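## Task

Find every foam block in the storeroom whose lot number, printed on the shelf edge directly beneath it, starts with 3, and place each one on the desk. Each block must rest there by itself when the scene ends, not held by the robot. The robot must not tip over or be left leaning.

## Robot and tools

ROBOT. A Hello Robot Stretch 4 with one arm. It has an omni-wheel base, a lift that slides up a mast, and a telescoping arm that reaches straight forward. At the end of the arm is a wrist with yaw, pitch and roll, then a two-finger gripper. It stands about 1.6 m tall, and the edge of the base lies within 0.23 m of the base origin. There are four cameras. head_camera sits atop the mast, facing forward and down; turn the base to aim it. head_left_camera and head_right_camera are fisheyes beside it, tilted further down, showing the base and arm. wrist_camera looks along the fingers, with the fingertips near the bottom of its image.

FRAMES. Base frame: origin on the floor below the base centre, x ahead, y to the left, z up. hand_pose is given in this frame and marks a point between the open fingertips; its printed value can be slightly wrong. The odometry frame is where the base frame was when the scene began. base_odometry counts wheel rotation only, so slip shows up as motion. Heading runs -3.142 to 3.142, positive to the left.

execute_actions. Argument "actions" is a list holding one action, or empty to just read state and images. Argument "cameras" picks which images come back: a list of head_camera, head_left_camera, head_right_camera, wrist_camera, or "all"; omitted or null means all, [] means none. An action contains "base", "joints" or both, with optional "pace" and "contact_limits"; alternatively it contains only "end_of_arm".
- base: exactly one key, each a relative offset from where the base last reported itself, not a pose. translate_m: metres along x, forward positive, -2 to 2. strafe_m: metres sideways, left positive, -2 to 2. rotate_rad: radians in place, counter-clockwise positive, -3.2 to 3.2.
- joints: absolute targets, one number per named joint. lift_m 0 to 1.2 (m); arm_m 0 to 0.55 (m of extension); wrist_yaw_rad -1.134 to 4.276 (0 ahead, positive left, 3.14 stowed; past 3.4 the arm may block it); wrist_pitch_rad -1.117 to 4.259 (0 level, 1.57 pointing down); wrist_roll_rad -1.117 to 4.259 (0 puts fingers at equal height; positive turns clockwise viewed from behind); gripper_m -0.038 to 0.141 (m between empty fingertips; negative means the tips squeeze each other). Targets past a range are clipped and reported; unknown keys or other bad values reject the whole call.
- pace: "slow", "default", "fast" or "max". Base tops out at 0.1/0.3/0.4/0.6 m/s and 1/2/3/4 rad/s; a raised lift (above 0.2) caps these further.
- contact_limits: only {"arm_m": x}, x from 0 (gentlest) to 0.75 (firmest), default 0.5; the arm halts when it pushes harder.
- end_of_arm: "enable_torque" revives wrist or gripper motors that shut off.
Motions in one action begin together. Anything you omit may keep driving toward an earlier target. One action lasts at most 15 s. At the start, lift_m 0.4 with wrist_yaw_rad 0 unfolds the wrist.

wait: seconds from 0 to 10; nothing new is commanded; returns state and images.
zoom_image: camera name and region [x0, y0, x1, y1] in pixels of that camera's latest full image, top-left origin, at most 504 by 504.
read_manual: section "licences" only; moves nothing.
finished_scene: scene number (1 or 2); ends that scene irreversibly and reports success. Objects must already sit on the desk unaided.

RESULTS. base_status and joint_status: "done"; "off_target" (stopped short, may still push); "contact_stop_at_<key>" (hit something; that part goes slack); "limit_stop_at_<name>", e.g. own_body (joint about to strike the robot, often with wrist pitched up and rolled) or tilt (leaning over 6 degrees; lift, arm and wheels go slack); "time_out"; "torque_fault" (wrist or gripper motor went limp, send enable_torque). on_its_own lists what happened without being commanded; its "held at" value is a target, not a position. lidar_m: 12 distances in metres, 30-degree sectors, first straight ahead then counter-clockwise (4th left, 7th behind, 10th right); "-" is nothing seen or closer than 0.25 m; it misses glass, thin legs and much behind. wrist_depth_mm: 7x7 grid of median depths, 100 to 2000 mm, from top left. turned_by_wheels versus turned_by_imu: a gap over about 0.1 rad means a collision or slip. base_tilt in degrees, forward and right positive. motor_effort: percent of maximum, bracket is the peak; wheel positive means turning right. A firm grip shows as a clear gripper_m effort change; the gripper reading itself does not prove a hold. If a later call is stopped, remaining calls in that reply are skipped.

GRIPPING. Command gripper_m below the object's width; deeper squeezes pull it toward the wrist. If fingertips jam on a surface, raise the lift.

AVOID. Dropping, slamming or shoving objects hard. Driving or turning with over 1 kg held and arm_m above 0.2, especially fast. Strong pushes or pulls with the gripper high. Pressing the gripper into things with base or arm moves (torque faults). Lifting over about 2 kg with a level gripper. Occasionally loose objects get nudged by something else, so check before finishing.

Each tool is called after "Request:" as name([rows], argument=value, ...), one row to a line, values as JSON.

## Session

Request:
execute_actions(actions=[])

Scene clock: 0.00 s.
base_odometry: x=+0.000 y=+0.000 heading=+0.000 (m, m, rad; odometry frame)
turned_by_wheels: +0.000 (rad since the last result)
turned_by_imu: +0.000 (rad since the last result)
base_tilt: forward=+0.8 right=+0.3 (deg)
lidar_m: 1.07 2.09 0.98 0.72 0.65 0.69 2.03 2.13 1.17 0.85 0.76 0.80
base_status: not commanded
joint_positions: lift_m=+0.235 arm_m=+0.001 wrist_yaw_rad=+3.112 wrist_pitch_rad=+0.013 wrist_roll_rad=-0.004 gripper_m=+0.057
joint_status: not commanded
motor_effort: lift_m=+19 arm_m=-1 wrist_yaw_rad=+0 wrist_pitch_rad=-7 wrist_roll_rad=-2 gripper_m=-3 wheel_0=+0 wheel_1=+0 wheel_2=+1 (%)
hand_pose: x=-0.1143 y=+0.0961 z=+0.4089 quat_wxyz=(+0.015, -0.007, -0.002, +1.000) (m; base frame)
wrist_depth_mm: - 139 - - 1921 1537 1308 / - 138 - - 1863 1430 654 / - 135 252 - 1756 960 866 / 118 137 - - 1863 1430 1255 / 1921 - - - 1808 1366 1229 / 1537 1661 211 1863 1661 1366 1205 / 1098 960 1042 1160 193 1098 1182
pictures: head_camera, head_left_camera, head_right_camera, wrist_camera
Images, in order (width x height): head_camera 420x560, head_left_camera 420x672, head_right_camera 420x672, wrist_camera 616x392.

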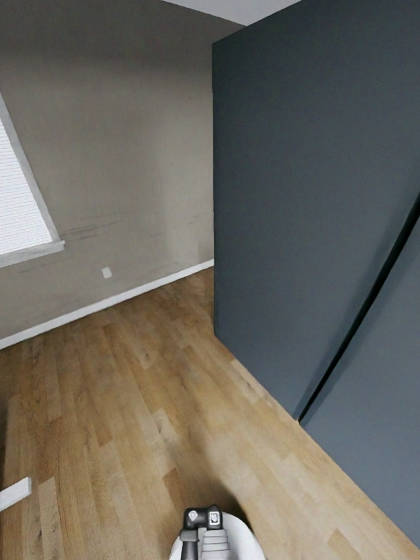

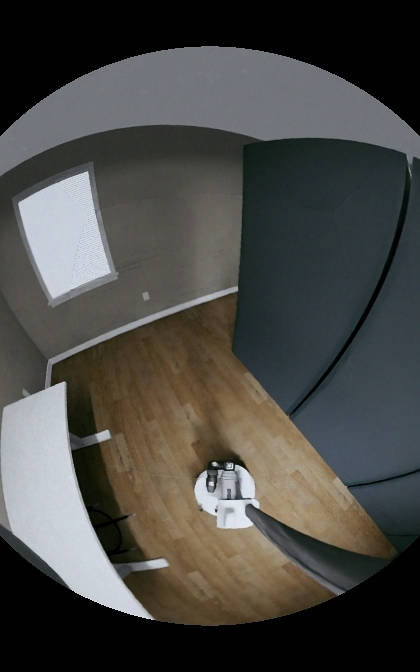

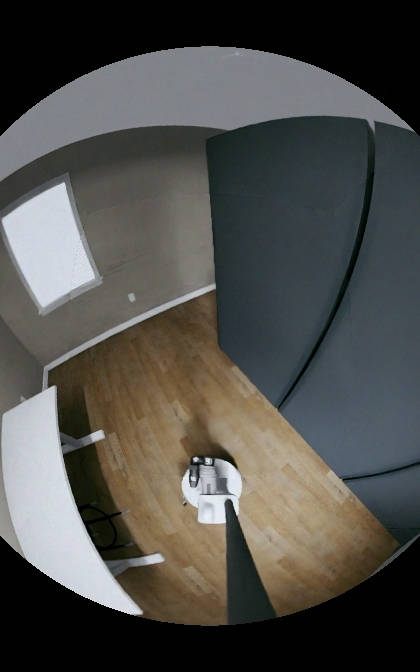

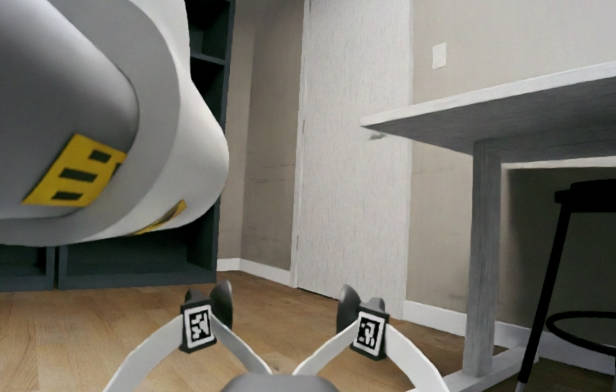

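Same layout.

Request:
execute_actions([
  {"base":{"rotate_rad":-2.5}},
], cameras=[])

Request:
execute_actions([
  {"base":{"translate_m":1.05},"joints":{"lift_m":0.45,"wrist_yaw_rad":0,"gripper_m":0.06},"pace":"fast"},
], cameras=["head_camera","wrist_camera"])

Scene clock: 6.30 s.
base_odometry: x=+0.000 y=+0.000 heading=-2.500 (m, m, rad; odometry frame)
turned_by_wheels: -2.500 (rad since the last result)
turned_by_imu: -2.554 (rad since the last result)
base_tilt: forward=+0.5 right=+0.2 (deg)
lidar_m: 2.12 1.08 0.82 0.77 0.84 1.17 2.12 0.92 0.69 0.65 0.72 2.16
base_status: done
joint_positions: lift_m=+0.235 arm_m=+0.001 wrist_yaw_rad=+3.112 wrist_pitch_rad=+0.013 wrist_roll_rad=-0.004 gripper_m=+0.057
joint_status: not commanded
motor_effort: lift_m=+19(19) arm_m=-1(1) wrist_yaw_rad=+0(1) wrist_pitch_rad=-8(8) wrist_roll_rad=-2(2) gripper_m=-3(3) wheel_0=+2(7) wheel_1=+2(7) wheel_2=+2(5) (%)
hand_pose: x=-0.1143 y=+0.0961 z=+0.4089 quat_wxyz=(+0.015, -0.007, -0.002, +1.000) (m; base frame)
wrist_depth_mm: - 139 - - - - 1008 / - 138 - - - - 1025 / - 135 252 - - - 1008 / 118 137 - - - - 991 / - - - - - - 991 / 1537 1661 211 1863 1756 1808 976 / 1098 960 1060 1160 193 1205 960
pictures: none
No camera images: the call's "cameras" was empty. Leave "cameras" out to get every camera's image.

Scene clock: 10.20 s.
base_odometry: x=-0.841 y=-0.629 heading=-2.500 (m, m, rad; odometry frame)
turned_by_wheels: +0.000 (rad since the last result)
turned_by_imu: -0.003 (rad since the last result)
base_tilt: forward=+0.6 right=+0.1 (deg)
lidar_m: 1.04 1.01 0.76 0.73 0.79 1.12 3.22 0.99 0.90 1.41 1.47 1.09
base_status: done
joint_positions: lift_m=+0.450 arm_m=+0.001 wrist_yaw_rad=+0.000 wrist_pitch_rad=+0.013 wrist_roll_rad=-0.004 gripper_m=+0.060
joint_status: all done
motor_effort: lift_m=+22(22) arm_m=-1(1) wrist_yaw_rad=-2(8) wrist_pitch_rad=-8(8) wrist_roll_rad=-2(3) gripper_m=-3(3) wheel_0=-2(7) wheel_1=+0(5) wheel_2=+0(13) (%)
hand_pose: x=+0.4600 y=-0.0873 z=+0.6242 quat_wxyz=(+1.000, -0.002, +0.007, +0.000) (m; base frame)
wrist_depth_mm: 1060 1336 1336 1308 1308 1336 1336 / 946 960 946 1008 946 1308 1336 / 1098 1308 1308 1281 1182 1281 1229 / 1138 1281 1308 1308 1308 1336 1308 / 1025 1078 1281 1098 1205 1308 1308 / 1138 1281 842 1138 842 1308 1281 / 1138 1255 1281 960 521 1308 1308
pictures: head_camera, wrist_camera
Images, in order (width x height): head_camera 420x560, wrist_camera 616x392.

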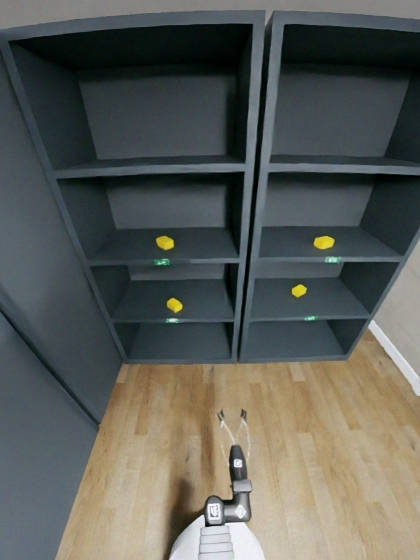

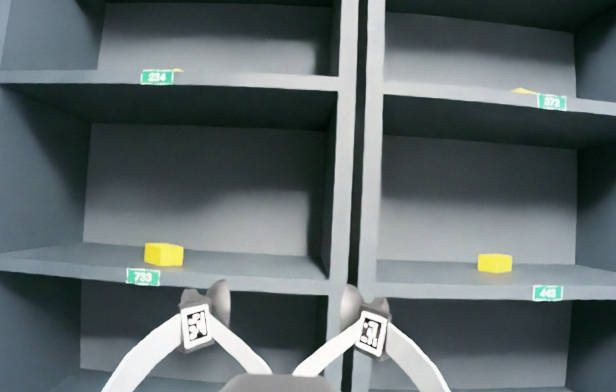

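Request:
zoom_image(camera="wrist_camera", region=[100,50,220,110])

Request:
execute_actions([
  {"base":{"strafe_m":-0.6},"joints":{"lift_m":0.932,"wrist_pitch_rad":0.3,"gripper_m":0.14,"arm_m":0.3}},
], cameras=["wrist_camera"])

Region (100, 50, 220, 110) of wrist_camera's 616x392 image, scaled by 4.200.

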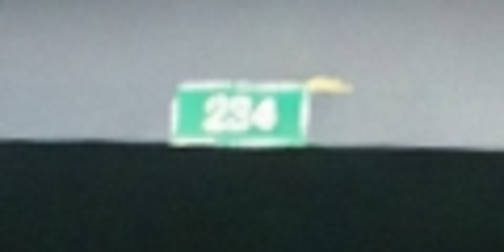

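Scene clock: 16.83 s.
base_odometry: x=-1.200 y=-0.148 heading=-2.500 (m, m, rad; odometry frame)
turned_by_wheels: +0.000 (rad since the last result)
turned_by_imu: +0.001 (rad since the last result)
base_tilt: forward=+0.5 right=+0.1 (deg)
lidar_m: 1.03 1.08 1.38 1.34 1.43 2.00 0.59 0.57 0.82 0.84 0.96 1.07
base_status: done
joint_positions: lift_m=+0.932 arm_m=+0.299 wrist_yaw_rad=+0.000 wrist_pitch_rad=+0.302 wrist_roll_rad=-0.004 gripper_m=+0.140
joint_status: all done
motor_effort: lift_m=+22(22) arm_m=+4(6) wrist_yaw_rad=-1(2) wrist_pitch_rad=-6(8) wrist_roll_rad=-1(1) gripper_m=+1(2) wheel_0=-1(8) wheel_1=-1(8) wheel_2=-1(3) (%)
hand_pose: x=+0.7456 y=-0.0874 z=+1.0241 quat_wxyz=(+0.989, -0.002, +0.151, +0.000) (m; base frame)
wrist_depth_mm: 591 842 904 891 891 878 615 / 591 878 917 917 917 878 615 / 609 831 960 960 976 878 609 / 554 554 585 615 654 699 585 / 621 931 1025 1042 1042 732 554 / 627 204 1078 1078 1060 759 591 / 627 809 831 500 878 723 615
pictures: wrist_camera
Images, in order (width x height): wrist_camera 616x392.

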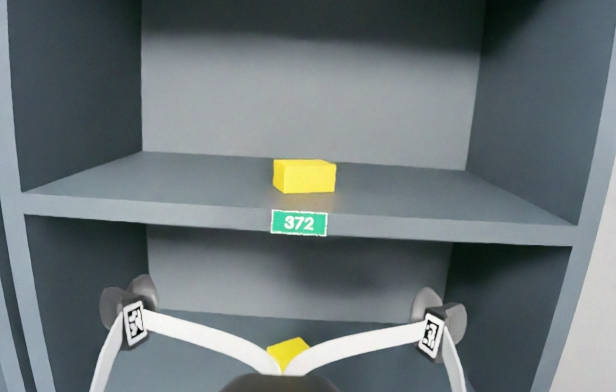

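Request:
execute_actions([
  {"base":{"strafe_m":-0.025},"joints":{"arm_m":0.5}},
], cameras=[])

Request:
execute_actions([
  {"base":{"translate_m":0.22}},
], cameras=["wrist_camera"])

Scene clock: 21.60 s.
base_odometry: x=-1.215 y=-0.128 heading=-2.500 (m, m, rad; odometry frame)
turned_by_wheels: +0.000 (rad since the last result)
turned_by_imu: +0.000 (rad since the last result)
base_tilt: forward=+0.6 right=+0.1 (deg)
lidar_m: 1.02 1.07 1.41 1.37 1.45 2.06 0.56 0.55 0.85 0.80 0.93 1.06
base_status: done
joint_positions: lift_m=+0.932 arm_m=+0.499 wrist_yaw_rad=+0.000 wrist_pitch_rad=+0.302 wrist_roll_rad=-0.004 gripper_m=+0.140
joint_status: all done
motor_effort: lift_m=+22(22) arm_m=+4(4) wrist_yaw_rad=-1(0) wrist_pitch_rad=-7(7) wrist_roll_rad=-2(2) gripper_m=-3(3) wheel_0=+1(8) wheel_1=+1(9) wheel_2=-1(3) (%)
hand_pose: x=+0.9455 y=-0.0874 z=+1.0241 quat_wxyz=(+0.989, -0.002, +0.151, +0.000) (m; base frame)
wrist_depth_mm: 603 715 715 707 707 707 591 / 621 741 732 741 732 732 591 / 627 768 759 759 768 759 591 / 525 549 574 480 654 676 569 / 347 362 379 394 407 418 427 / 615 204 854 347 342 343 349 / 654 809 831 512 866 691 559
pictures: none
No camera images: the call's "cameras" was empty. Leave "cameras" out to get every camera's image.

Scene clock: 23.77 s.
base_odometry: x=-1.391 y=-0.260 heading=-2.500 (m, m, rad; odometry frame)
turned_by_wheels: +0.000 (rad since the last result)
turned_by_imu: +0.000 (rad since the last result)
base_tilt: forward=+0.6 right=+0.1 (deg)
lidar_m: 0.80 0.84 1.23 1.34 1.43 2.02 0.77 0.78 0.89 0.84 0.93 0.85
base_status: done
joint_positions: lift_m=+0.932 arm_m=+0.499 wrist_yaw_rad=+0.000 wrist_pitch_rad=+0.302 wrist_roll_rad=-0.004 gripper_m=+0.140
joint_status: not commanded
motor_effort: lift_m=+22(22) arm_m=+4(5) wrist_yaw_rad=-1(1) wrist_pitch_rad=-6(6) wrist_roll_rad=-1(2) gripper_m=-1(2) wheel_0=+0(7) wheel_1=+2(5) wheel_2=+0(8) (%)
hand_pose: x=+0.9456 y=-0.0874 z=+1.0241 quat_wxyz=(+0.989, -0.002, +0.151, +0.000) (m; base frame)
wrist_depth_mm: 504 508 512 508 504 504 504 / 521 521 525 521 525 521 517 / 539 544 539 544 539 544 539 / 525 554 554 554 559 554 554 / 345 359 377 278 407 415 427 / 256 204 222 226 276 297 298 / 212 208 208 191 217 229 -
pictures: wrist_camera
Images, in order (width x height): wrist_camera 616x392.

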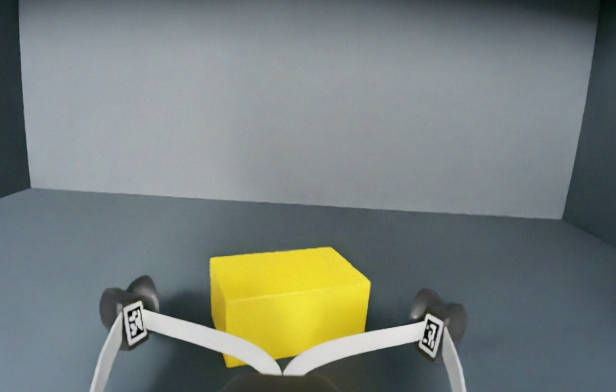

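Request:
execute_actions([
  {"joints":{"arm_m":0.525}},
], cameras=[])

Request:
execute_actions([
  {"joints":{"gripper_m":0.03}},
], cameras=[])

Request:
execute_actions([
  {"joints":{"lift_m":0.96}},
], cameras=[])

Request:
execute_actions([
  {"joints":{"arm_m":0}},
], cameras=[])

Request:
execute_actions([
  {"base":{"rotate_rad":-2.62},"joints":{"lift_m":0.76}},
], cameras=[])

Request:
execute_actions([
  {"base":{"translate_m":0.1},"joints":{"arm_m":0.5}},
], cameras=["head_camera","wrist_camera"])

Scene clock: 33.17 s.
base_odometry: x=-1.391 y=-0.260 heading=-2.500 (m, m, rad; odometry frame)
turned_by_wheels: +0.000 (rad since the last result)
turned_by_imu: +0.000 (rad since the last result)
base_tilt: forward=+0.7 right=+0.2 (deg)
lidar_m: 0.81 0.86 1.24 1.35 1.43 2.06 0.76 0.80 0.89 0.84 0.92 0.84
base_status: not commanded
joint_positions: lift_m=+0.932 arm_m=+0.524 wrist_yaw_rad=+0.000 wrist_pitch_rad=+0.302 wrist_roll_rad=-0.004 gripper_m=+0.140
joint_status: all done
motor_effort: lift_m=+22(22) arm_m=+4(4) wrist_yaw_rad=+0(1) wrist_pitch_rad=-7(6) wrist_roll_rad=-1(3) gripper_m=-2(1) wheel_0=-1(0) wheel_1=+2(2) wheel_2=+0(0) (%)
hand_pose: x=+0.9705 y=-0.0874 z=+1.0241 quat_wxyz=(+0.989, -0.002, +0.151, +0.000) (m; base frame)
wrist_depth_mm: 484 484 480 477 484 480 480 / 496 496 500 496 496 496 496 / 517 517 517 512 517 512 512 / 525 530 530 535 530 535 535 / 345 362 377 394 407 418 427 / 256 204 209 205 217 297 300 / 213 207 187 180 217 229 -
pictures: none
No camera images: the call's "cameras" was empty. Leave "cameras" out to get every camera's image.

Scene clock: 35.27 s.
base_odometry: x=-1.391 y=-0.260 heading=-2.500 (m, m, rad; odometry frame)
turned_by_wheels: +0.000 (rad since the last result)
turned_by_imu: +0.000 (rad since the last result)
base_tilt: forward=+0.6 right=+0.3 (deg)
lidar_m: 0.80 0.87 1.25 1.34 1.43 2.00 0.76 0.79 0.91 0.85 0.92 0.86
base_status: not commanded
joint_positions: lift_m=+0.932 arm_m=+0.524 wrist_yaw_rad=+0.000 wrist_pitch_rad=+0.302 wrist_roll_rad=-0.004 gripper_m=+0.031
joint_status: all done
motor_effort: lift_m=+22(22) arm_m=+4(4) wrist_yaw_rad=-1(1) wrist_pitch_rad=-8(8) wrist_roll_rad=-2(2) gripper_m=-23(24) wheel_0=+0(0) wheel_1=+1(2) wheel_2=+0(0) (%)
hand_pose: x=+0.9705 y=-0.0874 z=+1.0240 quat_wxyz=(+0.989, -0.002, +0.151, +0.000) (m; base frame)
wrist_depth_mm: 480 484 484 484 484 480 484 / 496 500 500 496 500 500 496 / 517 512 512 517 517 512 517 / 525 530 525 530 530 539 535 / 345 362 377 394 404 418 427 / 256 253 196 193 202 297 298 / 211 198 174 183 185 218 -
pictures: none
No camera images: the call's "cameras" was empty. Leave "cameras" out to get every camera's image.

Scene clock: 36.17 s.
base_odometry: x=-1.391 y=-0.260 heading=-2.500 (m, m, rad; odometry frame)
turned_by_wheels: +0.000 (rad since the last result)
turned_by_imu: +0.000 (rad since the last result)
base_tilt: forward=+0.6 right=+0.3 (deg)
lidar_m: 0.80 0.86 1.24 1.36 1.43 2.04 0.77 0.80 0.91 0.85 0.92 0.84
base_status: not commanded
joint_positions: lift_m=+0.960 arm_m=+0.524 wrist_yaw_rad=+0.000 wrist_pitch_rad=+0.303 wrist_roll_rad=-0.004 gripper_m=+0.031
joint_status: all done
motor_effort: lift_m=+22(23) arm_m=+4(4) wrist_yaw_rad=-1(1) wrist_pitch_rad=-8(9) wrist_roll_rad=-3(2) gripper_m=-24(24) wheel_0=-1(1) wheel_1=+2(2) wheel_2=+0(0) (%)
hand_pose: x=+0.9705 y=-0.0874 z=+1.0520 quat_wxyz=(+0.989, -0.002, +0.151, +0.000) (m; base frame)
wrist_depth_mm: 484 484 484 480 480 480 480 / 500 500 500 496 496 496 496 / 517 517 517 517 517 512 517 / 535 535 539 535 535 535 535 / 410 427 445 466 480 496 504 / 303 300 196 192 202 351 355 / 250 235 173 183 185 257 283
pictures: none
No camera images: the call's "cameras" was empty. Leave "cameras" out to get every camera's image.

Scene clock: 38.77 s.
base_odometry: x=-1.391 y=-0.260 heading=-2.500 (m, m, rad; odometry frame)
turned_by_wheels: +0.000 (rad since the last result)
turned_by_imu: +0.000 (rad since the last result)
base_tilt: forward=+0.7 right=+0.3 (deg)
lidar_m: 0.81 0.84 1.22 1.33 1.43 2.06 0.77 0.80 0.89 0.85 0.92 0.83
base_status: not commanded
joint_positions: lift_m=+0.960 arm_m=+0.001 wrist_yaw_rad=+0.000 wrist_pitch_rad=+0.303 wrist_roll_rad=-0.004 gripper_m=+0.031
joint_status: all done
motor_effort: lift_m=+22(22) arm_m=-5(4) wrist_yaw_rad=+0(2) wrist_pitch_rad=-9(8) wrist_roll_rad=-3(1) gripper_m=-25(23) wheel_0=+0(0) wheel_1=+2(2) wheel_2=+0(0) (%)
hand_pose: x=+0.4475 y=-0.0874 z=+1.0519 quat_wxyz=(+0.989, -0.002, +0.151, +0.000) (m; base frame)
wrist_depth_mm: 627 904 960 946 976 831 569 / 634 931 991 1008 1008 820 580 / 654 960 1042 1025 1042 820 591 / 621 661 707 732 778 732 1060 / 668 1008 1098 1098 1118 676 1118 / 683 820 196 192 201 750 1138 / 683 820 174 183 185 676 1138
pictures: none
No camera images: the call's "cameras" was empty. Leave "cameras" out to get every camera's image.

Scene clock: 41.57 s.
base_odometry: x=-1.391 y=-0.260 heading=+1.163 (m, m, rad; odometry frame)
turned_by_wheels: -2.620 (rad since the last result)
turned_by_imu: -2.676 (rad since the last result)
base_tilt: forward=+0.4 right=+0.2 (deg)
lidar_m: 0.78 0.90 0.83 0.88 0.84 0.81 0.85 1.18 1.34 1.41 1.98 0.76
base_status: done
joint_positions: lift_m=+0.760 arm_m=+0.001 wrist_yaw_rad=+0.000 wrist_pitch_rad=+0.303 wrist_roll_rad=-0.004 gripper_m=+0.031
joint_status: all done
motor_effort: lift_m=+16(22) arm_m=-4(5) wrist_yaw_rad=-1(0) wrist_pitch_rad=-8(8) wrist_roll_rad=-2(2) gripper_m=-23(24) wheel_0=-1(4) wheel_1=+1(9) wheel_2=+1(7) (%)
hand_pose: x=+0.4475 y=-0.0874 z=+0.8524 quat_wxyz=(+0.989, -0.002, +0.151, +0.000) (m; base frame)
wrist_depth_mm: 759 917 1182 1618 - - - / 778 931 1205 1708 - - - / 788 976 1281 1756 - - - / 809 917 976 1025 1078 - - / 831 1042 759 654 676 - - / 854 960 196 191 202 1863 1921 / 842 976 174 183 185 1397 1576
pictures: none
No camera images: the call's "cameras" was empty. Leave "cameras" out to get every camera's image.

Scene clock: 44.10 s.
base_odometry: x=-1.352 y=-0.168 heading=+1.164 (m, m, rad; odometry frame)
turned_by_wheels: +0.000 (rad since the last result)
turned_by_imu: +0.000 (rad since the last result)
base_tilt: forward=+0.6 right=+0.1 (deg)
lidar_m: 0.70 0.85 0.77 0.85 0.93 0.88 0.95 1.32 1.40 1.47 2.05 0.66
base_status: done
joint_positions: lift_m=+0.760 arm_m=+0.499 wrist_yaw_rad=+0.000 wrist_pitch_rad=+0.303 wrist_roll_rad=-0.004 gripper_m=+0.031
joint_status: all done
motor_effort: lift_m=+16(16) arm_m=+4(4) wrist_yaw_rad=-1(0) wrist_pitch_rad=-8(9) wrist_roll_rad=-2(2) gripper_m=-21(27) wheel_0=-1(6) wheel_1=+1(7) wheel_2=+2(8) (%)
hand_pose: x=+0.9455 y=-0.0874 z=+0.8525 quat_wxyz=(+0.989, -0.002, +0.151, +0.000) (m; base frame)
wrist_depth_mm: 488 585 759 1078 1756 - - / 500 609 788 1098 1863 - - / 512 627 820 1182 - - - / 525 647 831 1025 1060 1138 1205 / 525 597 627 640 661 691 699 / 421 418 196 192 204 492 492 / 347 325 181 189 179 359 394
pictures: head_camera, wrist_camera
Images, in order (width x height): head_camera 420x560, wrist_camera 616x392.

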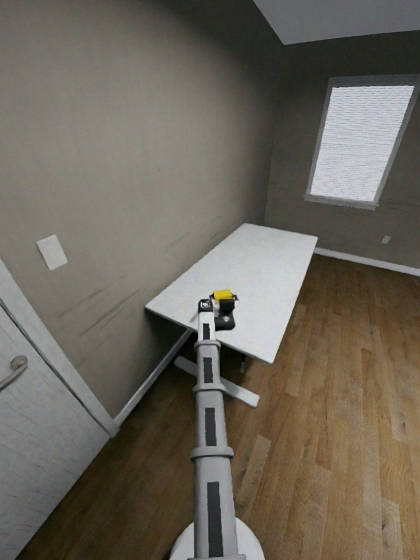

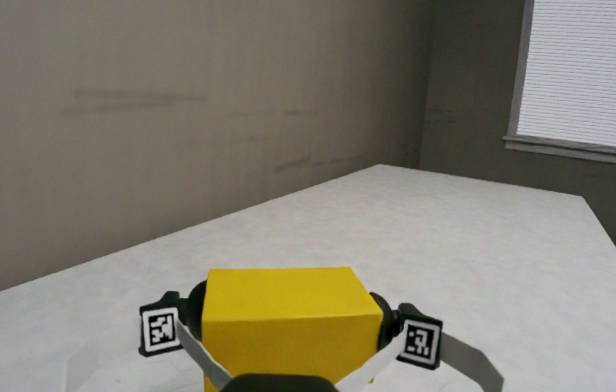

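Request:
execute_actions([
  {"joints":{"lift_m":0.664},"pace":"slow"},
], cameras=[])

Request:
execute_actions([
  {"joints":{"gripper_m":0.14}},
], cameras=[])

Request:
execute_actions([
  {"joints":{"arm_m":0,"lift_m":0.68}},
], cameras=["wrist_camera"])

Request:
execute_actions([
  {"base":{"rotate_rad":1.05}},
], cameras=[])

Request:
execute_actions([
  {"base":{"translate_m":-0.8},"joints":{"lift_m":0.44,"wrist_pitch_rad":0,"wrist_yaw_rad":0.6,"gripper_m":0},"pace":"fast"},
], cameras=[])

Request:
execute_actions([
  {"base":{"strafe_m":-2},"pace":"fast"},
], cameras=[])

Scene clock: 57.10 s.
base_odometry: x=-1.352 y=-0.168 heading=+1.164 (m, m, rad; odometry frame)
turned_by_wheels: +0.000 (rad since the last result)
turned_by_imu: +0.000 (rad since the last result)
base_tilt: forward=+0.7 right=+0.2 (deg)
lidar_m: 0.71 0.83 0.75 0.86 0.93 0.87 0.95 1.33 1.41 1.46 2.06 0.66
base_status: not commanded
joint_positions: lift_m=+0.664 arm_m=+0.499 wrist_yaw_rad=+0.000 wrist_pitch_rad=+0.303 wrist_roll_rad=-0.004 gripper_m=+0.031
joint_status: all done
motor_effort: lift_m=+15(15) arm_m=+4(4) wrist_yaw_rad=-1(1) wrist_pitch_rad=-8(8) wrist_roll_rad=-2(2) gripper_m=-22(21) wheel_0=-1(1) wheel_1=+1(1) wheel_2=+2(2) (%)
hand_pose: x=+0.9455 y=-0.0874 z=+0.7565 quat_wxyz=(+0.989, -0.002, +0.151, +0.000) (m; base frame)
wrist_depth_mm: 484 580 759 1060 1756 - - / 496 603 788 1118 1863 - - / 512 627 820 1098 1618 - - / 504 564 597 621 661 707 759 / 351 366 384 399 413 424 436 / 262 259 196 192 204 303 306 / 215 202 181 189 180 223 -
pictures: none
No camera images: the call's "cameras" was empty. Leave "cameras" out to get every camera's image.

Scene clock: 59.20 s.
base_odometry: x=-1.352 y=-0.168 heading=+1.164 (m, m, rad; odometry frame)
turned_by_wheels: +0.000 (rad since the last result)
turned_by_imu: +0.000 (rad since the last result)
base_tilt: forward=+0.5 right=+0.2 (deg)
lidar_m: 0.74 0.83 0.77 0.83 0.95 0.86 0.95 1.32 1.41 1.47 2.05 0.68
base_status: not commanded
joint_positions: lift_m=+0.664 arm_m=+0.499 wrist_yaw_rad=+0.000 wrist_pitch_rad=+0.303 wrist_roll_rad=-0.004 gripper_m=+0.140
joint_status: all done
motor_effort: lift_m=+15(15) arm_m=+5(5) wrist_yaw_rad=-1(1) wrist_pitch_rad=-9(8) wrist_roll_rad=-2(1) gripper_m=-1(22) wheel_0=-1(1) wheel_1=+1(1) wheel_2=+2(2) (%)
hand_pose: x=+0.9455 y=-0.0874 z=+0.7565 quat_wxyz=(+0.989, -0.002, +0.151, +0.000) (m; base frame)
wrist_depth_mm: 488 585 759 1060 1756 - - / 496 603 788 1118 1921 - - / 512 627 820 1118 1618 - - / 504 564 597 627 668 715 750 / 353 370 387 402 415 427 436 / 262 204 212 211 283 304 306 / 217 211 197 185 222 233 -
pictures: none
No camera images: the call's "cameras" was empty. Leave "cameras" out to get every camera's image.

Scene clock: 61.73 s.
base_odometry: x=-1.352 y=-0.168 heading=+1.164 (m, m, rad; odometry frame)
turned_by_wheels: +0.000 (rad since the last result)
turned_by_imu: +0.000 (rad since the last result)
base_tilt: forward=+0.4 right=+0.3 (deg)
lidar_m: 0.72 0.82 0.76 0.87 0.92 0.89 0.93 1.31 1.40 1.48 2.06 0.66
base_status: not commanded
joint_positions: lift_m=+0.680 arm_m=+0.001 wrist_yaw_rad=+0.000 wrist_pitch_rad=+0.302 wrist_roll_rad=-0.004 gripper_m=+0.140
joint_status: all done
motor_effort: lift_m=+22(24) arm_m=-5(5) wrist_yaw_rad=-1(2) wrist_pitch_rad=-7(8) wrist_roll_rad=-2(2) gripper_m=+1(2) wheel_0=+0(0) wheel_1=+1(1) wheel_2=+2(2) (%)
hand_pose: x=+0.4475 y=-0.0874 z=+0.7720 quat_wxyz=(+0.989, -0.002, +0.151, +0.000) (m; base frame)
wrist_depth_mm: 715 854 1118 1537 - - - / 723 878 1160 1618 - - - / 741 917 1138 1499 1921 - - / 768 788 668 683 750 931 - / 778 960 1182 699 477 - - / 798 204 1205 1537 1255 1661 1756 / 820 991 1182 462 1255 1336 1397
pictures: wrist_camera
Images, in order (width x height): wrist_camera 616x392.

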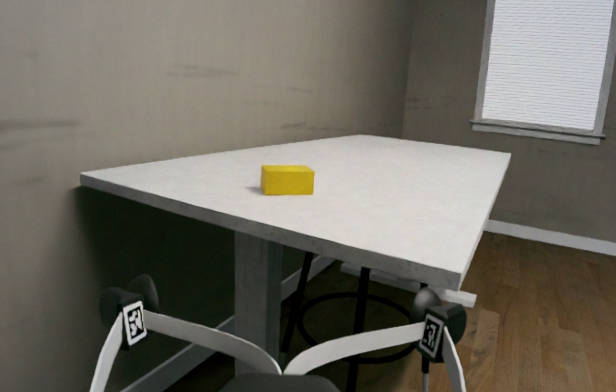

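Scene clock: 63.47 s.
base_odometry: x=-1.352 y=-0.168 heading=+2.213 (m, m, rad; odometry frame)
turned_by_wheels: +1.050 (rad since the last result)
turned_by_imu: +1.073 (rad since the last result)
base_tilt: forward=+0.5 right=+0.2 (deg)
lidar_m: 0.77 0.86 0.92 0.88 0.96 1.33 1.40 1.48 2.07 0.69 0.69 0.84
base_status: done
joint_positions: lift_m=+0.680 arm_m=+0.001 wrist_yaw_rad=+0.000 wrist_pitch_rad=+0.302 wrist_roll_rad=-0.004 gripper_m=+0.140
joint_status: not commanded
motor_effort: lift_m=+22(22) arm_m=-5(5) wrist_yaw_rad=+0(0) wrist_pitch_rad=-8(8) wrist_roll_rad=-2(2) gripper_m=+4(1) wheel_0=+0(8) wheel_1=+0(7) wheel_2=+0(6) (%)
hand_pose: x=+0.4475 y=-0.0874 z=+0.7721 quat_wxyz=(+0.989, -0.002, +0.151, +0.000) (m; base frame)
wrist_depth_mm: 549 549 554 554 549 574 574 / 564 569 574 569 569 591 591 / 585 591 591 591 597 615 621 / 615 609 615 621 615 640 640 / 640 634 640 640 654 668 668 / 668 204 661 668 654 683 699 / 683 691 691 424 691 723 723
pictures: none
No camera images: the call's "cameras" was empty. Leave "cameras" out to get every camera's image.

Scene clock: 66.80 s.
base_odometry: x=-0.872 y=-0.808 heading=+2.213 (m, m, rad; odometry frame)
turned_by_wheels: +0.000 (rad since the last result)
turned_by_imu: +0.002 (rad since the last result)
base_tilt: forward=+0.8 right=+0.2 (deg)
lidar_m: 1.59 1.27 0.95 0.91 0.86 0.62 0.60 0.63 0.92 3.31 1.19 1.09
base_status: done
joint_positions: lift_m=+0.440 arm_m=+0.001 wrist_yaw_rad=+0.600 wrist_pitch_rad=+0.002 wrist_roll_rad=-0.004 gripper_m=+0.000
joint_status: all done
motor_effort: lift_m=+16(19) arm_m=-4(4) wrist_yaw_rad=+0(10) wrist_pitch_rad=-8(12) wrist_roll_rad=-1(3) gripper_m=-7(6) wheel_0=+0(8) wheel_1=-1(7) wheel_2=-2(9) (%)
hand_pose: x=+0.4596 y=+0.0906 z=+0.6177 quat_wxyz=(+0.955, -0.002, +0.001, +0.295) (m; base frame)
wrist_depth_mm: 1255 1430 1430 1756 1464 1281 1160 / 946 1464 1464 1708 1430 1281 1160 / 1229 1464 1430 1708 1430 1281 1160 / 1255 1464 1464 1661 1430 1255 1118 / 1042 1430 1397 1661 1430 1255 1118 / 1255 1464 1336 204 1397 1255 1118 / 1255 1366 182 185 741 1229 1098
pictures: none
No camera images: the call's "cameras" was empty. Leave "cameras" out to get every camera's image.

Scene clock: 72.93 s.
base_odometry: x=+0.729 y=+0.390 heading=+2.213 (m, m, rad; odometry frame)
turned_by_wheels: +0.000 (rad since the last result)
turned_by_imu: +0.002 (rad since the last result)
base_tilt: forward=+0.4 right=+0.2 (deg)
lidar_m: 0.74 0.80 1.20 2.36 0.93 0.69 0.66 0.70 1.36 1.29 1.34 1.61
base_status: done
joint_positions: lift_m=+0.440 arm_m=+0.001 wrist_yaw_rad=+0.600 wrist_pitch_rad=+0.002 wrist_roll_rad=-0.004 gripper_m=+0.000
joint_status: not commanded
motor_effort: lift_m=+16(16) arm_m=-4(4) wrist_yaw_rad=+0(0) wrist_pitch_rad=-8(8) wrist_roll_rad=-1(2) gripper_m=-5(6) wheel_0=-2(10) wheel_1=+0(10) wheel_2=-1(1) (%)
hand_pose: x=+0.4596 y=+0.0907 z=+0.6177 quat_wxyz=(+0.955, -0.002, +0.001, +0.295) (m; base frame)
wrist_depth_mm: - - 1921 1661 1430 1255 1118 / - - 1921 1618 1397 1229 1118 / - - 1921 1618 1397 1229 1138 / - - 1756 1042 854 741 891 / - - 1708 1537 1366 1182 891 / - - 1708 205 1366 1182 878 / 1576 1464 182 183 723 1182 866
pictures: none
No camera images: the call's "cameras" was empty. Leave "cameras" out to get every camera's image.

Request:
execute_actions([
  {"base":{"rotate_rad":-0.04}},
], cameras=[])

Request:
execute_actions([
  {"base":{"strafe_m":-0.8},"pace":"fast"},
], cameras=[])

Request:
execute_actions([
  {"base":{"translate_m":-1.6}},
], cameras=["head_left_camera"])

Scene clock: 77.87 s.
base_odometry: x=+0.730 y=+0.389 heading=+2.173 (m, m, rad; odometry frame)
turned_by_wheels: -0.040 (rad since the last result)
turned_by_imu: -0.040 (rad since the last result)
base_tilt: forward=+0.5 right=+0.2 (deg)
lidar_m: 0.74 0.80 1.12 2.72 0.98 0.70 0.65 0.70 1.36 1.28 1.33 1.64
base_status: done
joint_positions: lift_m=+0.440 arm_m=+0.001 wrist_yaw_rad=+0.600 wrist_pitch_rad=+0.002 wrist_roll_rad=-0.004 gripper_m=+0.000
joint_status: not commanded
motor_effort: lift_m=+16(16) arm_m=-4(4) wrist_yaw_rad=+0(0) wrist_pitch_rad=-8(8) wrist_roll_rad=-2(2) gripper_m=-3(3) wheel_0=+2(4) wheel_1=+3(2) wheel_2=+0(2) (%)
hand_pose: x=+0.4596 y=+0.0907 z=+0.6177 quat_wxyz=(+0.955, -0.002, +0.001, +0.295) (m; base frame)
wrist_depth_mm: - - 1863 1618 1430 1229 1138 / - - 1863 1576 1397 1229 1118 / - - 1808 1576 1366 1229 1118 / - - 1708 1008 842 741 976 / - - 1708 1576 1366 1182 1098 / - 1983 1708 205 1336 1182 1078 / 1618 1366 182 184 715 1182 1060
pictures: none
No camera images: the call's "cameras" was empty. Leave "cameras" out to get every camera's image.

Scene clock: 81.07 s.
base_odometry: x=+1.389 y=+0.843 heading=+2.174 (m, m, rad; odometry frame)
turned_by_wheels: +0.000 (rad since the last result)
turned_by_imu: +0.003 (rad since the last result)
base_tilt: forward=+0.6 right=+0.2 (deg)
lidar_m: 1.58 0.99 1.10 2.67 0.96 0.84 2.13 0.72 0.54 0.50 0.49 0.66
base_status: done
joint_positions: lift_m=+0.440 arm_m=+0.001 wrist_yaw_rad=+0.600 wrist_pitch_rad=+0.002 wrist_roll_rad=-0.004 gripper_m=+0.000
joint_status: not commanded
motor_effort: lift_m=+16(16) arm_m=-4(4) wrist_yaw_rad=+0(1) wrist_pitch_rad=-8(8) wrist_roll_rad=-2(2) gripper_m=-5(4) wheel_0=+0(11) wheel_1=+3(10) wheel_2=+1(3) (%)
hand_pose: x=+0.4596 y=+0.0907 z=+0.6177 quat_wxyz=(+0.955, -0.002, +0.001, +0.295) (m; base frame)
wrist_depth_mm: - - 1921 1618 1397 1255 1118 / - - 1863 1618 1397 1229 1138 / - - 1808 1576 1366 1229 1118 / - - 1708 1537 1366 1229 1098 / 1863 - 1708 1537 1366 1205 1098 / 1863 - 1160 205 1336 1205 1078 / 1537 1537 182 184 715 1182 1060
pictures: none
No camera images: the call's "cameras" was empty. Leave "cameras" out to get every camera's image.

Scene clock: 87.90 s.
base_odometry: x=+2.295 y=-0.475 heading=+2.173 (m, m, rad; odometry frame)
turned_by_wheels: +0.000 (rad since the last result)
turned_by_imu: +0.004 (rad since the last result)
base_tilt: forward=+0.4 right=+0.2 (deg)
lidar_m: 2.01 0.69 0.68 1.83 0.73 0.55 0.51 0.56 0.53 0.49 0.52 0.76
base_status: done
joint_positions: lift_m=+0.440 arm_m=+0.001 wrist_yaw_rad=+0.600 wrist_pitch_rad=+0.002 wrist_roll_rad=-0.004 gripper_m=+0.000
joint_status: not commanded
motor_effort: lift_m=+16(16) arm_m=-4(4) wrist_yaw_rad=-1(1) wrist_pitch_rad=-8(8) wrist_roll_rad=-1(3) gripper_m=-9(5) wheel_0=+0(5) wheel_1=-2(6) wheel_2=-1(9) (%)
hand_pose: x=+0.4596 y=+0.0907 z=+0.6177 quat_wxyz=(+0.955, -0.002, +0.001, +0.295) (m; base frame)
wrist_depth_mm: 473 569 741 - - - - / 477 574 750 - - - - / 480 580 750 - - - - / 480 580 750 - - - - / 480 585 750 - - - - / 480 580 676 205 - - - / 477 544 182 184 878 1808 1863
pictures: head_left_camera
Images, in order (width x height): head_left_camera 420x672.

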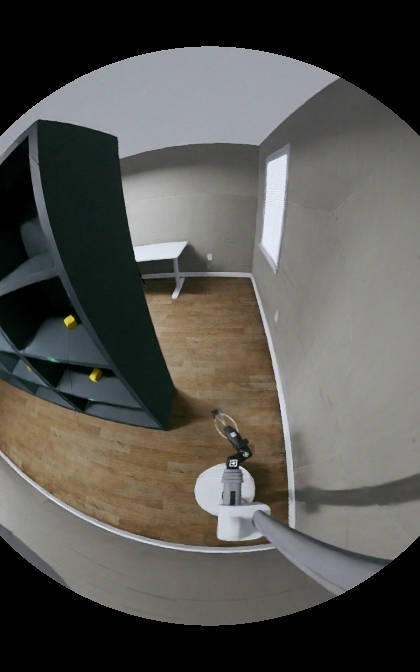

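Request:
execute_actions([
  {"base":{"translate_m":-0.2}},
], cameras=[])

Request:
execute_actions([
  {"base":{"strafe_m":0.45}},
], cameras=["wrist_camera"])

Request:
execute_actions([
  {"base":{"strafe_m":0.93}},
], cameras=["wrist_camera"])

Request:
execute_actions([
  {"base":{"strafe_m":0.93}},
], cameras=["wrist_camera"])

Request:
execute_actions([
  {"base":{"strafe_m":0.93}},
], cameras=["wrist_camera"])

Scene clock: 97.13 s.
base_odometry: x=+2.409 y=-0.640 heading=+2.173 (m, m, rad; odometry frame)
turned_by_wheels: +0.000 (rad since the last result)
turned_by_imu: +0.001 (rad since the last result)
base_tilt: forward=+0.6 right=+0.4 (deg)
lidar_m: 2.03 0.81 0.94 1.33 0.48 0.34 0.30 0.34 0.47 0.47 0.51 0.73
base_status: done
joint_positions: lift_m=+0.440 arm_m=+0.001 wrist_yaw_rad=+0.600 wrist_pitch_rad=+0.002 wrist_roll_rad=-0.004 gripper_m=+0.000
joint_status: not commanded
motor_effort: lift_m=+16(16) arm_m=-4(4) wrist_yaw_rad=+0(0) wrist_pitch_rad=-8(8) wrist_roll_rad=-2(2) gripper_m=-4(5) wheel_0=+0(5) wheel_1=-1(6) wheel_2=+0(6) (%)
hand_pose: x=+0.4596 y=+0.0907 z=+0.6177 quat_wxyz=(+0.955, -0.002, +0.001, +0.295) (m; base frame)
wrist_depth_mm: 1255 1060 741 1008 - - - / 960 778 750 - - - - / 1229 1205 750 - - - - / 1281 1397 750 - - - - / 991 768 759 - - - - / 1255 654 668 205 - - - / 1281 1255 182 184 878 1808 1921
pictures: none
No camera images: the call's "cameras" was empty. Leave "cameras" out to get every camera's image.

Scene clock: 99.97 s.
base_odometry: x=+2.038 y=-0.895 heading=+2.173 (m, m, rad; odometry frame)
turned_by_wheels: +0.000 (rad since the last result)
turned_by_imu: -0.001 (rad since the last result)
base_tilt: forward=+0.8 right=+0.1 (deg)
lidar_m: 0.64 0.65 0.92 1.31 0.47 0.34 0.30 0.31 0.46 0.96 1.00 1.35
base_status: done
joint_positions: lift_m=+0.440 arm_m=+0.001 wrist_yaw_rad=+0.600 wrist_pitch_rad=+0.002 wrist_roll_rad=-0.004 gripper_m=+0.000
joint_status: not commanded
motor_effort: lift_m=+16(17) arm_m=-4(4) wrist_yaw_rad=-1(0) wrist_pitch_rad=-8(8) wrist_roll_rad=-2(1) gripper_m=-4(6) wheel_0=+1(8) wheel_1=+0(8) wheel_2=+1(3) (%)
hand_pose: x=+0.4596 y=+0.0907 z=+0.6177 quat_wxyz=(+0.955, -0.002, +0.001, +0.295) (m; base frame)
wrist_depth_mm: 904 931 615 591 525 768 - / 878 866 842 831 691 741 - / 891 1042 1160 1008 891 732 - / 866 1042 1160 991 878 741 - / 866 976 1098 976 866 759 - / 854 691 554 205 477 - - / 866 960 182 184 273 1618 1863
pictures: wrist_camera
Images, in order (width x height): wrist_camera 616x392.

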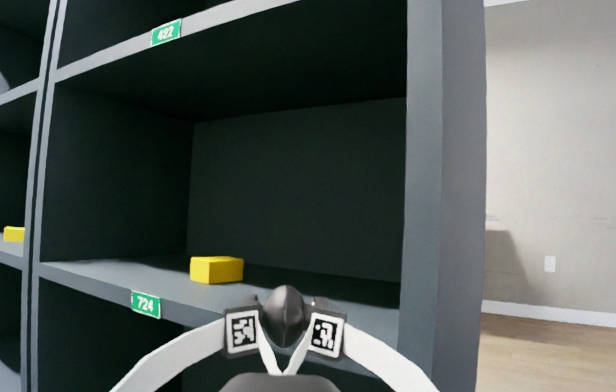

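Scene clock: 104.40 s.
base_odometry: x=+1.272 y=-1.422 heading=+2.173 (m, m, rad; odometry frame)
turned_by_wheels: +0.000 (rad since the last result)
turned_by_imu: -0.003 (rad since the last result)
base_tilt: forward=+0.4 right=+0.1 (deg)
lidar_m: 0.63 0.65 0.91 1.34 0.46 0.34 0.29 0.32 0.47 1.33 0.95 0.66
base_status: done
joint_positions: lift_m=+0.440 arm_m=+0.001 wrist_yaw_rad=+0.600 wrist_pitch_rad=+0.002 wrist_roll_rad=-0.004 gripper_m=+0.000
joint_status: not commanded
motor_effort: lift_m=+17(17) arm_m=-4(4) wrist_yaw_rad=+0(0) wrist_pitch_rad=-9(8) wrist_roll_rad=-2(2) gripper_m=-4(6) wheel_0=+0(8) wheel_1=-1(9) wheel_2=+1(0) (%)
hand_pose: x=+0.4596 y=+0.0907 z=+0.6177 quat_wxyz=(+0.955, -0.002, +0.001, +0.295) (m; base frame)
wrist_depth_mm: 891 931 615 585 521 430 544 / 878 854 854 820 683 424 699 / 891 1042 1160 1008 878 421 715 / 866 1042 1138 991 866 421 707 / 831 976 1078 976 866 430 699 / 854 699 549 205 397 364 615 / 854 976 182 184 274 359 394
pictures: wrist_camera
Images, in order (width x height): wrist_camera 616x392.

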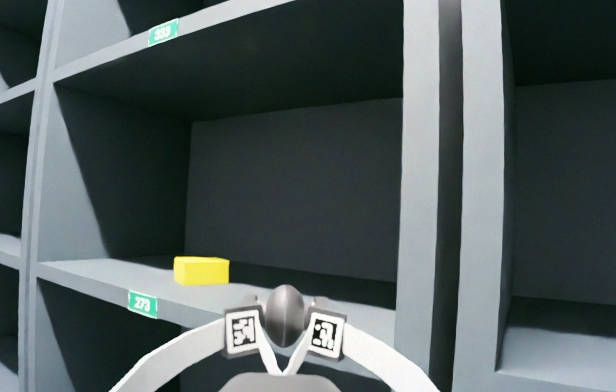

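Scene clock: 108.83 s.
base_odometry: x=+0.505 y=-1.949 heading=+2.173 (m, m, rad; odometry frame)
turned_by_wheels: +0.000 (rad since the last result)
turned_by_imu: -0.003 (rad since the last result)
base_tilt: forward=+0.5 right=+0.1 (deg)
lidar_m: 0.63 0.64 0.90 1.38 0.49 0.33 0.31 0.34 0.49 1.34 0.95 0.67
base_status: done
joint_positions: lift_m=+0.440 arm_m=+0.001 wrist_yaw_rad=+0.600 wrist_pitch_rad=+0.002 wrist_roll_rad=-0.004 gripper_m=+0.000
joint_status: not commanded
motor_effort: lift_m=+17(17) arm_m=-4(4) wrist_yaw_rad=+0(0) wrist_pitch_rad=-7(7) wrist_roll_rad=-2(2) gripper_m=-6(2) wheel_0=+0(8) wheel_1=-1(10) wheel_2=+1(2) (%)
hand_pose: x=+0.4596 y=+0.0907 z=+0.6177 quat_wxyz=(+0.955, -0.002, +0.001, +0.295) (m; base frame)
wrist_depth_mm: 878 931 609 591 525 410 539 / 866 854 842 820 683 436 691 / 866 1042 1160 991 878 436 707 / 866 1060 1160 991 866 368 707 / 842 976 1078 960 397 364 691 / 866 683 544 205 394 364 615 / 866 976 182 185 271 357 394
pictures: wrist_camera
Images, in order (width x height): wrist_camera 616x392.

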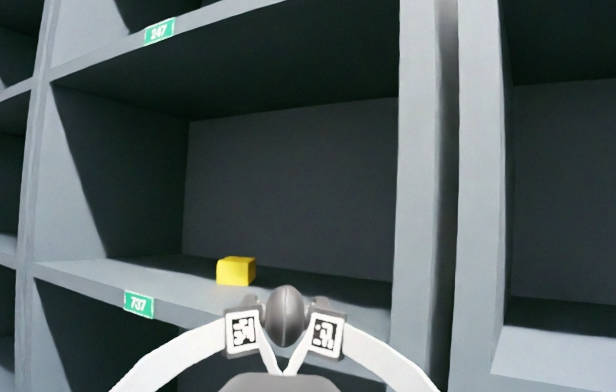

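Scene clock: 113.27 s.
base_odometry: x=-0.261 y=-2.476 heading=+2.173 (m, m, rad; odometry frame)
turned_by_wheels: +0.000 (rad since the last result)
turned_by_imu: -0.002 (rad since the last result)
base_tilt: forward=+0.7 right=+0.2 (deg)
lidar_m: 0.62 0.64 0.90 0.95 0.49 0.35 0.33 0.35 0.51 1.33 0.90 0.67
base_status: done
joint_positions: lift_m=+0.440 arm_m=+0.001 wrist_yaw_rad=+0.600 wrist_pitch_rad=+0.002 wrist_roll_rad=-0.004 gripper_m=+0.000
joint_status: not commanded
motor_effort: lift_m=+17(17) arm_m=-4(4) wrist_yaw_rad=-1(0) wrist_pitch_rad=-8(8) wrist_roll_rad=-3(1) gripper_m=-4(4) wheel_0=+1(8) wheel_1=+0(8) wheel_2=+1(0) (%)
hand_pose: x=+0.4596 y=+0.0907 z=+0.6177 quat_wxyz=(+0.955, -0.002, +0.001, +0.295) (m; base frame)
wrist_depth_mm: 866 683 609 585 404 384 539 / 854 866 842 831 402 368 691 / 878 1042 1138 991 397 364 707 / 878 1060 1118 976 394 362 699 / 842 976 1060 960 402 370 691 / 842 661 539 205 407 410 615 / 866 976 182 184 268 349 392
pictures: wrist_camera
Images, in order (width x height): wrist_camera 616x392.

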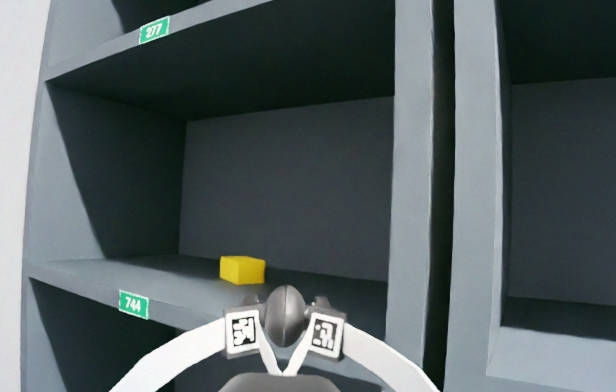

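Request:
zoom_image(camera="wrist_camera", region=[110,0,200,60])

Request:
execute_actions([
  {"base":{"strafe_m":-0.33},"joints":{"wrist_yaw_rad":0,"lift_m":0.932,"wrist_pitch_rad":0.3,"gripper_m":0.14}},
], cameras=["wrist_camera"])

Request:
execute_actions([
  {"base":{"strafe_m":-0.93}},
], cameras=["wrist_camera","head_camera"])

Request:
zoom_image(camera="head_camera", region=[150,300,310,460])

Region (110, 0, 200, 60) of wrist_camera's 616x392 image, scaled by 5.600.

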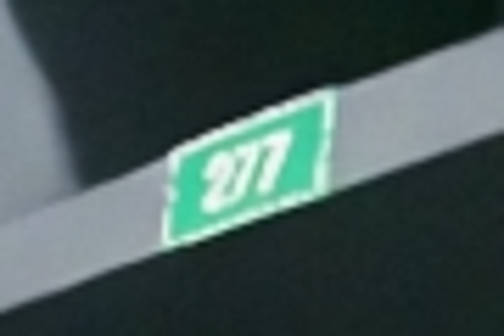

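Scene clock: 122.57 s.
base_odometry: x=+0.011 y=-2.289 heading=+2.173 (m, m, rad; odometry frame)
turned_by_wheels: +0.000 (rad since the last result)
turned_by_imu: +0.001 (rad since the last result)
base_tilt: forward=+0.5 right=+0.3 (deg)
lidar_m: 0.62 0.67 0.87 1.28 0.50 0.34 0.32 0.35 0.52 1.37 0.93 0.66
base_status: done
joint_positions: lift_m=+0.932 arm_m=+0.001 wrist_yaw_rad=+0.000 wrist_pitch_rad=+0.302 wrist_roll_rad=-0.004 gripper_m=+0.140
joint_status: all done
motor_effort: lift_m=+22(23) arm_m=-4(4) wrist_yaw_rad=-1(14) wrist_pitch_rad=-7(7) wrist_roll_rad=-2(2) gripper_m=+1(4) wheel_0=-1(7) wheel_1=+1(8) wheel_2=+1(2) (%)
hand_pose: x=+0.4475 y=-0.0873 z=+1.0241 quat_wxyz=(+0.989, -0.002, +0.150, +0.000) (m; base frame)
wrist_depth_mm: 609 788 798 798 820 809 585 / 627 809 831 831 842 831 585 / 634 831 854 866 878 820 585 / 535 559 597 559 668 691 574 / 574 430 445 442 452 466 480 / 654 204 946 960 960 723 564 / 647 820 842 517 878 691 564
pictures: wrist_camera
Images, in order (width x height): wrist_camera 616x392.

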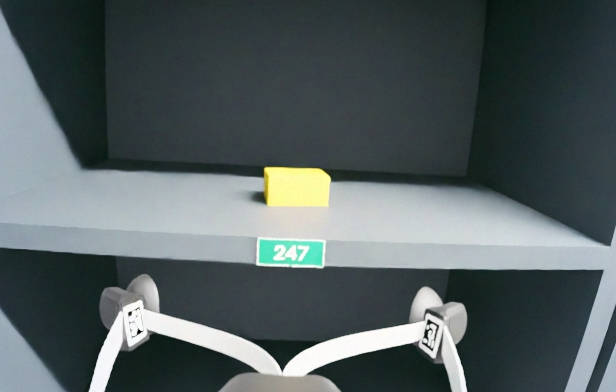

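Scene clock: 127.00 s.
base_odometry: x=+0.777 y=-1.762 heading=+2.173 (m, m, rad; odometry frame)
turned_by_wheels: +0.000 (rad since the last result)
turned_by_imu: +0.003 (rad since the last result)
base_tilt: forward=+0.6 right=+0.3 (deg)
lidar_m: 0.61 0.65 0.92 1.37 0.48 0.33 0.31 0.34 0.50 1.34 0.93 0.64
base_status: done
joint_positions: lift_m=+0.932 arm_m=+0.001 wrist_yaw_rad=+0.000 wrist_pitch_rad=+0.302 wrist_roll_rad=-0.004 gripper_m=+0.140
joint_status: not commanded
motor_effort: lift_m=+21(22) arm_m=-4(4) wrist_yaw_rad=-2(2) wrist_pitch_rad=-7(7) wrist_roll_rad=-1(2) gripper_m=+2(0) wheel_0=-1(10) wheel_1=+0(10) wheel_2=+1(0) (%)
hand_pose: x=+0.4475 y=-0.0873 z=+1.0242 quat_wxyz=(+0.989, -0.002, +0.150, +0.000) (m; base frame)
wrist_depth_mm: 603 788 809 809 820 809 591 / 615 809 831 831 842 831 597 / 627 842 854 866 866 831 591 / 535 564 597 580 668 691 574 / 569 436 449 449 455 466 477 / 647 204 946 976 976 732 569 / 640 809 842 517 878 699 569
pictures: head_camera, wrist_camera
Images, in order (width x height): head_camera 420x560, wrist_camera 616x392.

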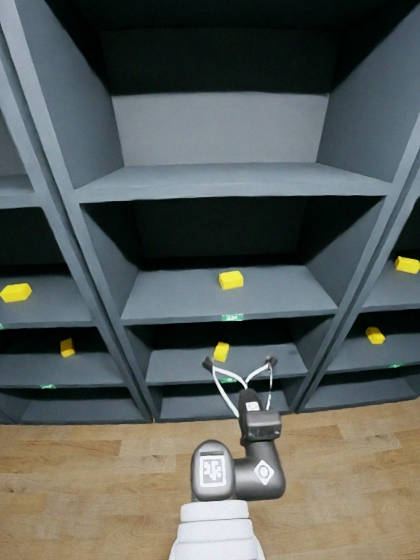

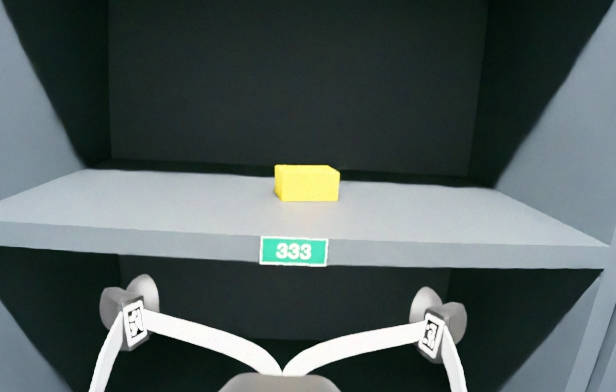

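Region (150, 300, 310, 460) of head_camera's 420x560 image, scaled by 3.150, with more detail than that image has.

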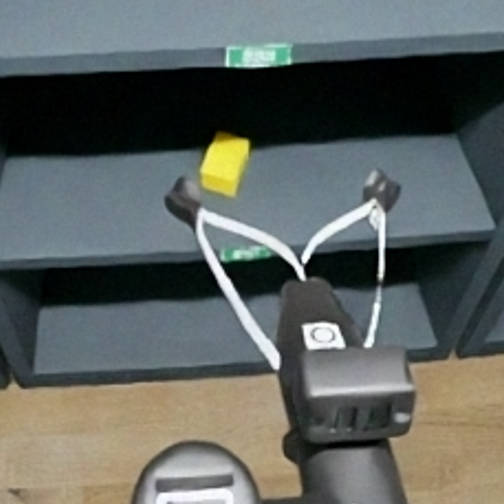

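Request:
execute_actions([
  {"base":{"strafe_m":-0.027},"joints":{"wrist_pitch_rad":0.9}},
], cameras=["wrist_camera"])

Request:
execute_actions([
  {"joints":{"wrist_pitch_rad":0.3}},
], cameras=[])

Request:
execute_actions([
  {"joints":{"arm_m":0.395}},
], cameras=["wrist_camera"])

Scene clock: 132.20 s.
base_odometry: x=+0.799 y=-1.747 heading=+2.173 (m, m, rad; odometry frame)
turned_by_wheels: +0.000 (rad since the last result)
turned_by_imu: +0.000 (rad since the last result)
base_tilt: forward=+0.6 right=+0.2 (deg)
lidar_m: 0.63 0.64 0.91 1.35 0.48 0.35 0.31 0.36 0.48 1.35 0.94 0.67
base_status: done
joint_positions: lift_m=+0.932 arm_m=+0.001 wrist_yaw_rad=+0.000 wrist_pitch_rad=+0.901 wrist_roll_rad=-0.004 gripper_m=+0.140
joint_status: all done
motor_effort: lift_m=+21(21) arm_m=-4(4) wrist_yaw_rad=-1(2) wrist_pitch_rad=-4(5) wrist_roll_rad=-2(2) gripper_m=-1(3) wheel_0=-1(8) wheel_1=+1(9) wheel_2=+1(1) (%)
hand_pose: x=+0.3512 y=-0.0874 z=+0.8838 quat_wxyz=(+0.900, -0.002, +0.435, +0.001) (m; base frame)
wrist_depth_mm: 640 854 866 878 878 778 569 / 654 917 960 946 976 788 559 / 668 820 842 866 878 778 569 / 676 723 732 750 759 741 621 / 768 960 1160 1160 1118 768 1205 / 1008 204 1060 1078 1078 1060 1118 / 1008 1008 1008 603 1042 1060 1098
pictures: wrist_camera
Images, in order (width x height): wrist_camera 616x392.

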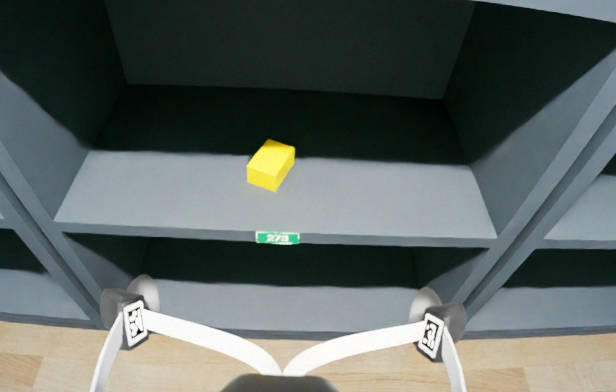

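Scene clock: 133.10 s.
base_odometry: x=+0.799 y=-1.747 heading=+2.173 (m, m, rad; odometry frame)
turned_by_wheels: +0.000 (rad since the last result)
turned_by_imu: +0.000 (rad since the last result)
base_tilt: forward=+0.6 right=+0.3 (deg)
lidar_m: 0.63 0.65 0.92 1.39 0.49 0.33 0.31 0.34 0.46 1.35 0.95 0.65
base_status: not commanded
joint_positions: lift_m=+0.932 arm_m=+0.001 wrist_yaw_rad=+0.000 wrist_pitch_rad=+0.303 wrist_roll_rad=-0.004 gripper_m=+0.140
joint_status: all done
motor_effort: lift_m=+21(21) arm_m=-4(4) wrist_yaw_rad=-1(2) wrist_pitch_rad=-9(12) wrist_roll_rad=-2(2) gripper_m=+3(3) wheel_0=-1(1) wheel_1=+1(1) wheel_2=+0(0) (%)
hand_pose: x=+0.4475 y=-0.0874 z=+1.0240 quat_wxyz=(+0.989, -0.002, +0.151, +0.000) (m; base frame)
wrist_depth_mm: 640 798 798 809 809 778 569 / 661 809 831 842 842 778 554 / 668 831 866 866 878 778 554 / 535 564 591 580 661 676 554 / 609 436 449 449 455 462 473 / 683 204 960 976 976 691 535 / 683 831 842 517 866 661 535
pictures: none
No camera images: the call's "cameras" was empty. Leave "cameras" out to get every camera's image.

Scene clock: 135.37 s.
base_odometry: x=+0.799 y=-1.747 heading=+2.173 (m, m, rad; odometry frame)
turned_by_wheels: +0.000 (rad since the last result)
turned_by_imu: +0.000 (rad since the last result)
base_tilt: forward=+0.6 right=+0.4 (deg)
lidar_m: 0.61 0.67 0.89 1.36 0.48 0.34 0.32 0.35 0.50 1.35 0.94 0.66
base_status: not commanded
joint_positions: lift_m=+0.932 arm_m=+0.394 wrist_yaw_rad=+0.000 wrist_pitch_rad=+0.302 wrist_roll_rad=-0.004 gripper_m=+0.140
joint_status: all done
motor_effort: lift_m=+21(21) arm_m=+4(5) wrist_yaw_rad=-1(2) wrist_pitch_rad=-6(8) wrist_roll_rad=-2(3) gripper_m=+2(0) wheel_0=-1(1) wheel_1=+1(1) wheel_2=+1(1) (%)
hand_pose: x=+0.8405 y=-0.0874 z=+1.0242 quat_wxyz=(+0.989, -0.002, +0.150, +0.000) (m; base frame)
wrist_depth_mm: 430 433 436 445 449 452 455 / 442 445 452 455 462 466 469 / 459 466 469 473 477 484 484 / 473 480 484 492 500 504 508 / 347 362 379 394 407 421 430 / 257 204 211 211 219 298 301 / 213 208 201 186 218 229 -
pictures: wrist_camera
Images, in order (width x height): wrist_camera 616x392.

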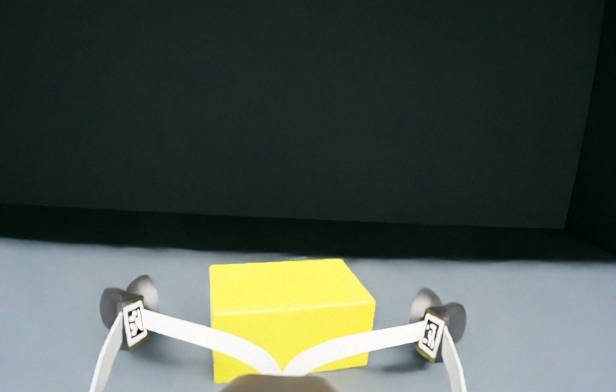

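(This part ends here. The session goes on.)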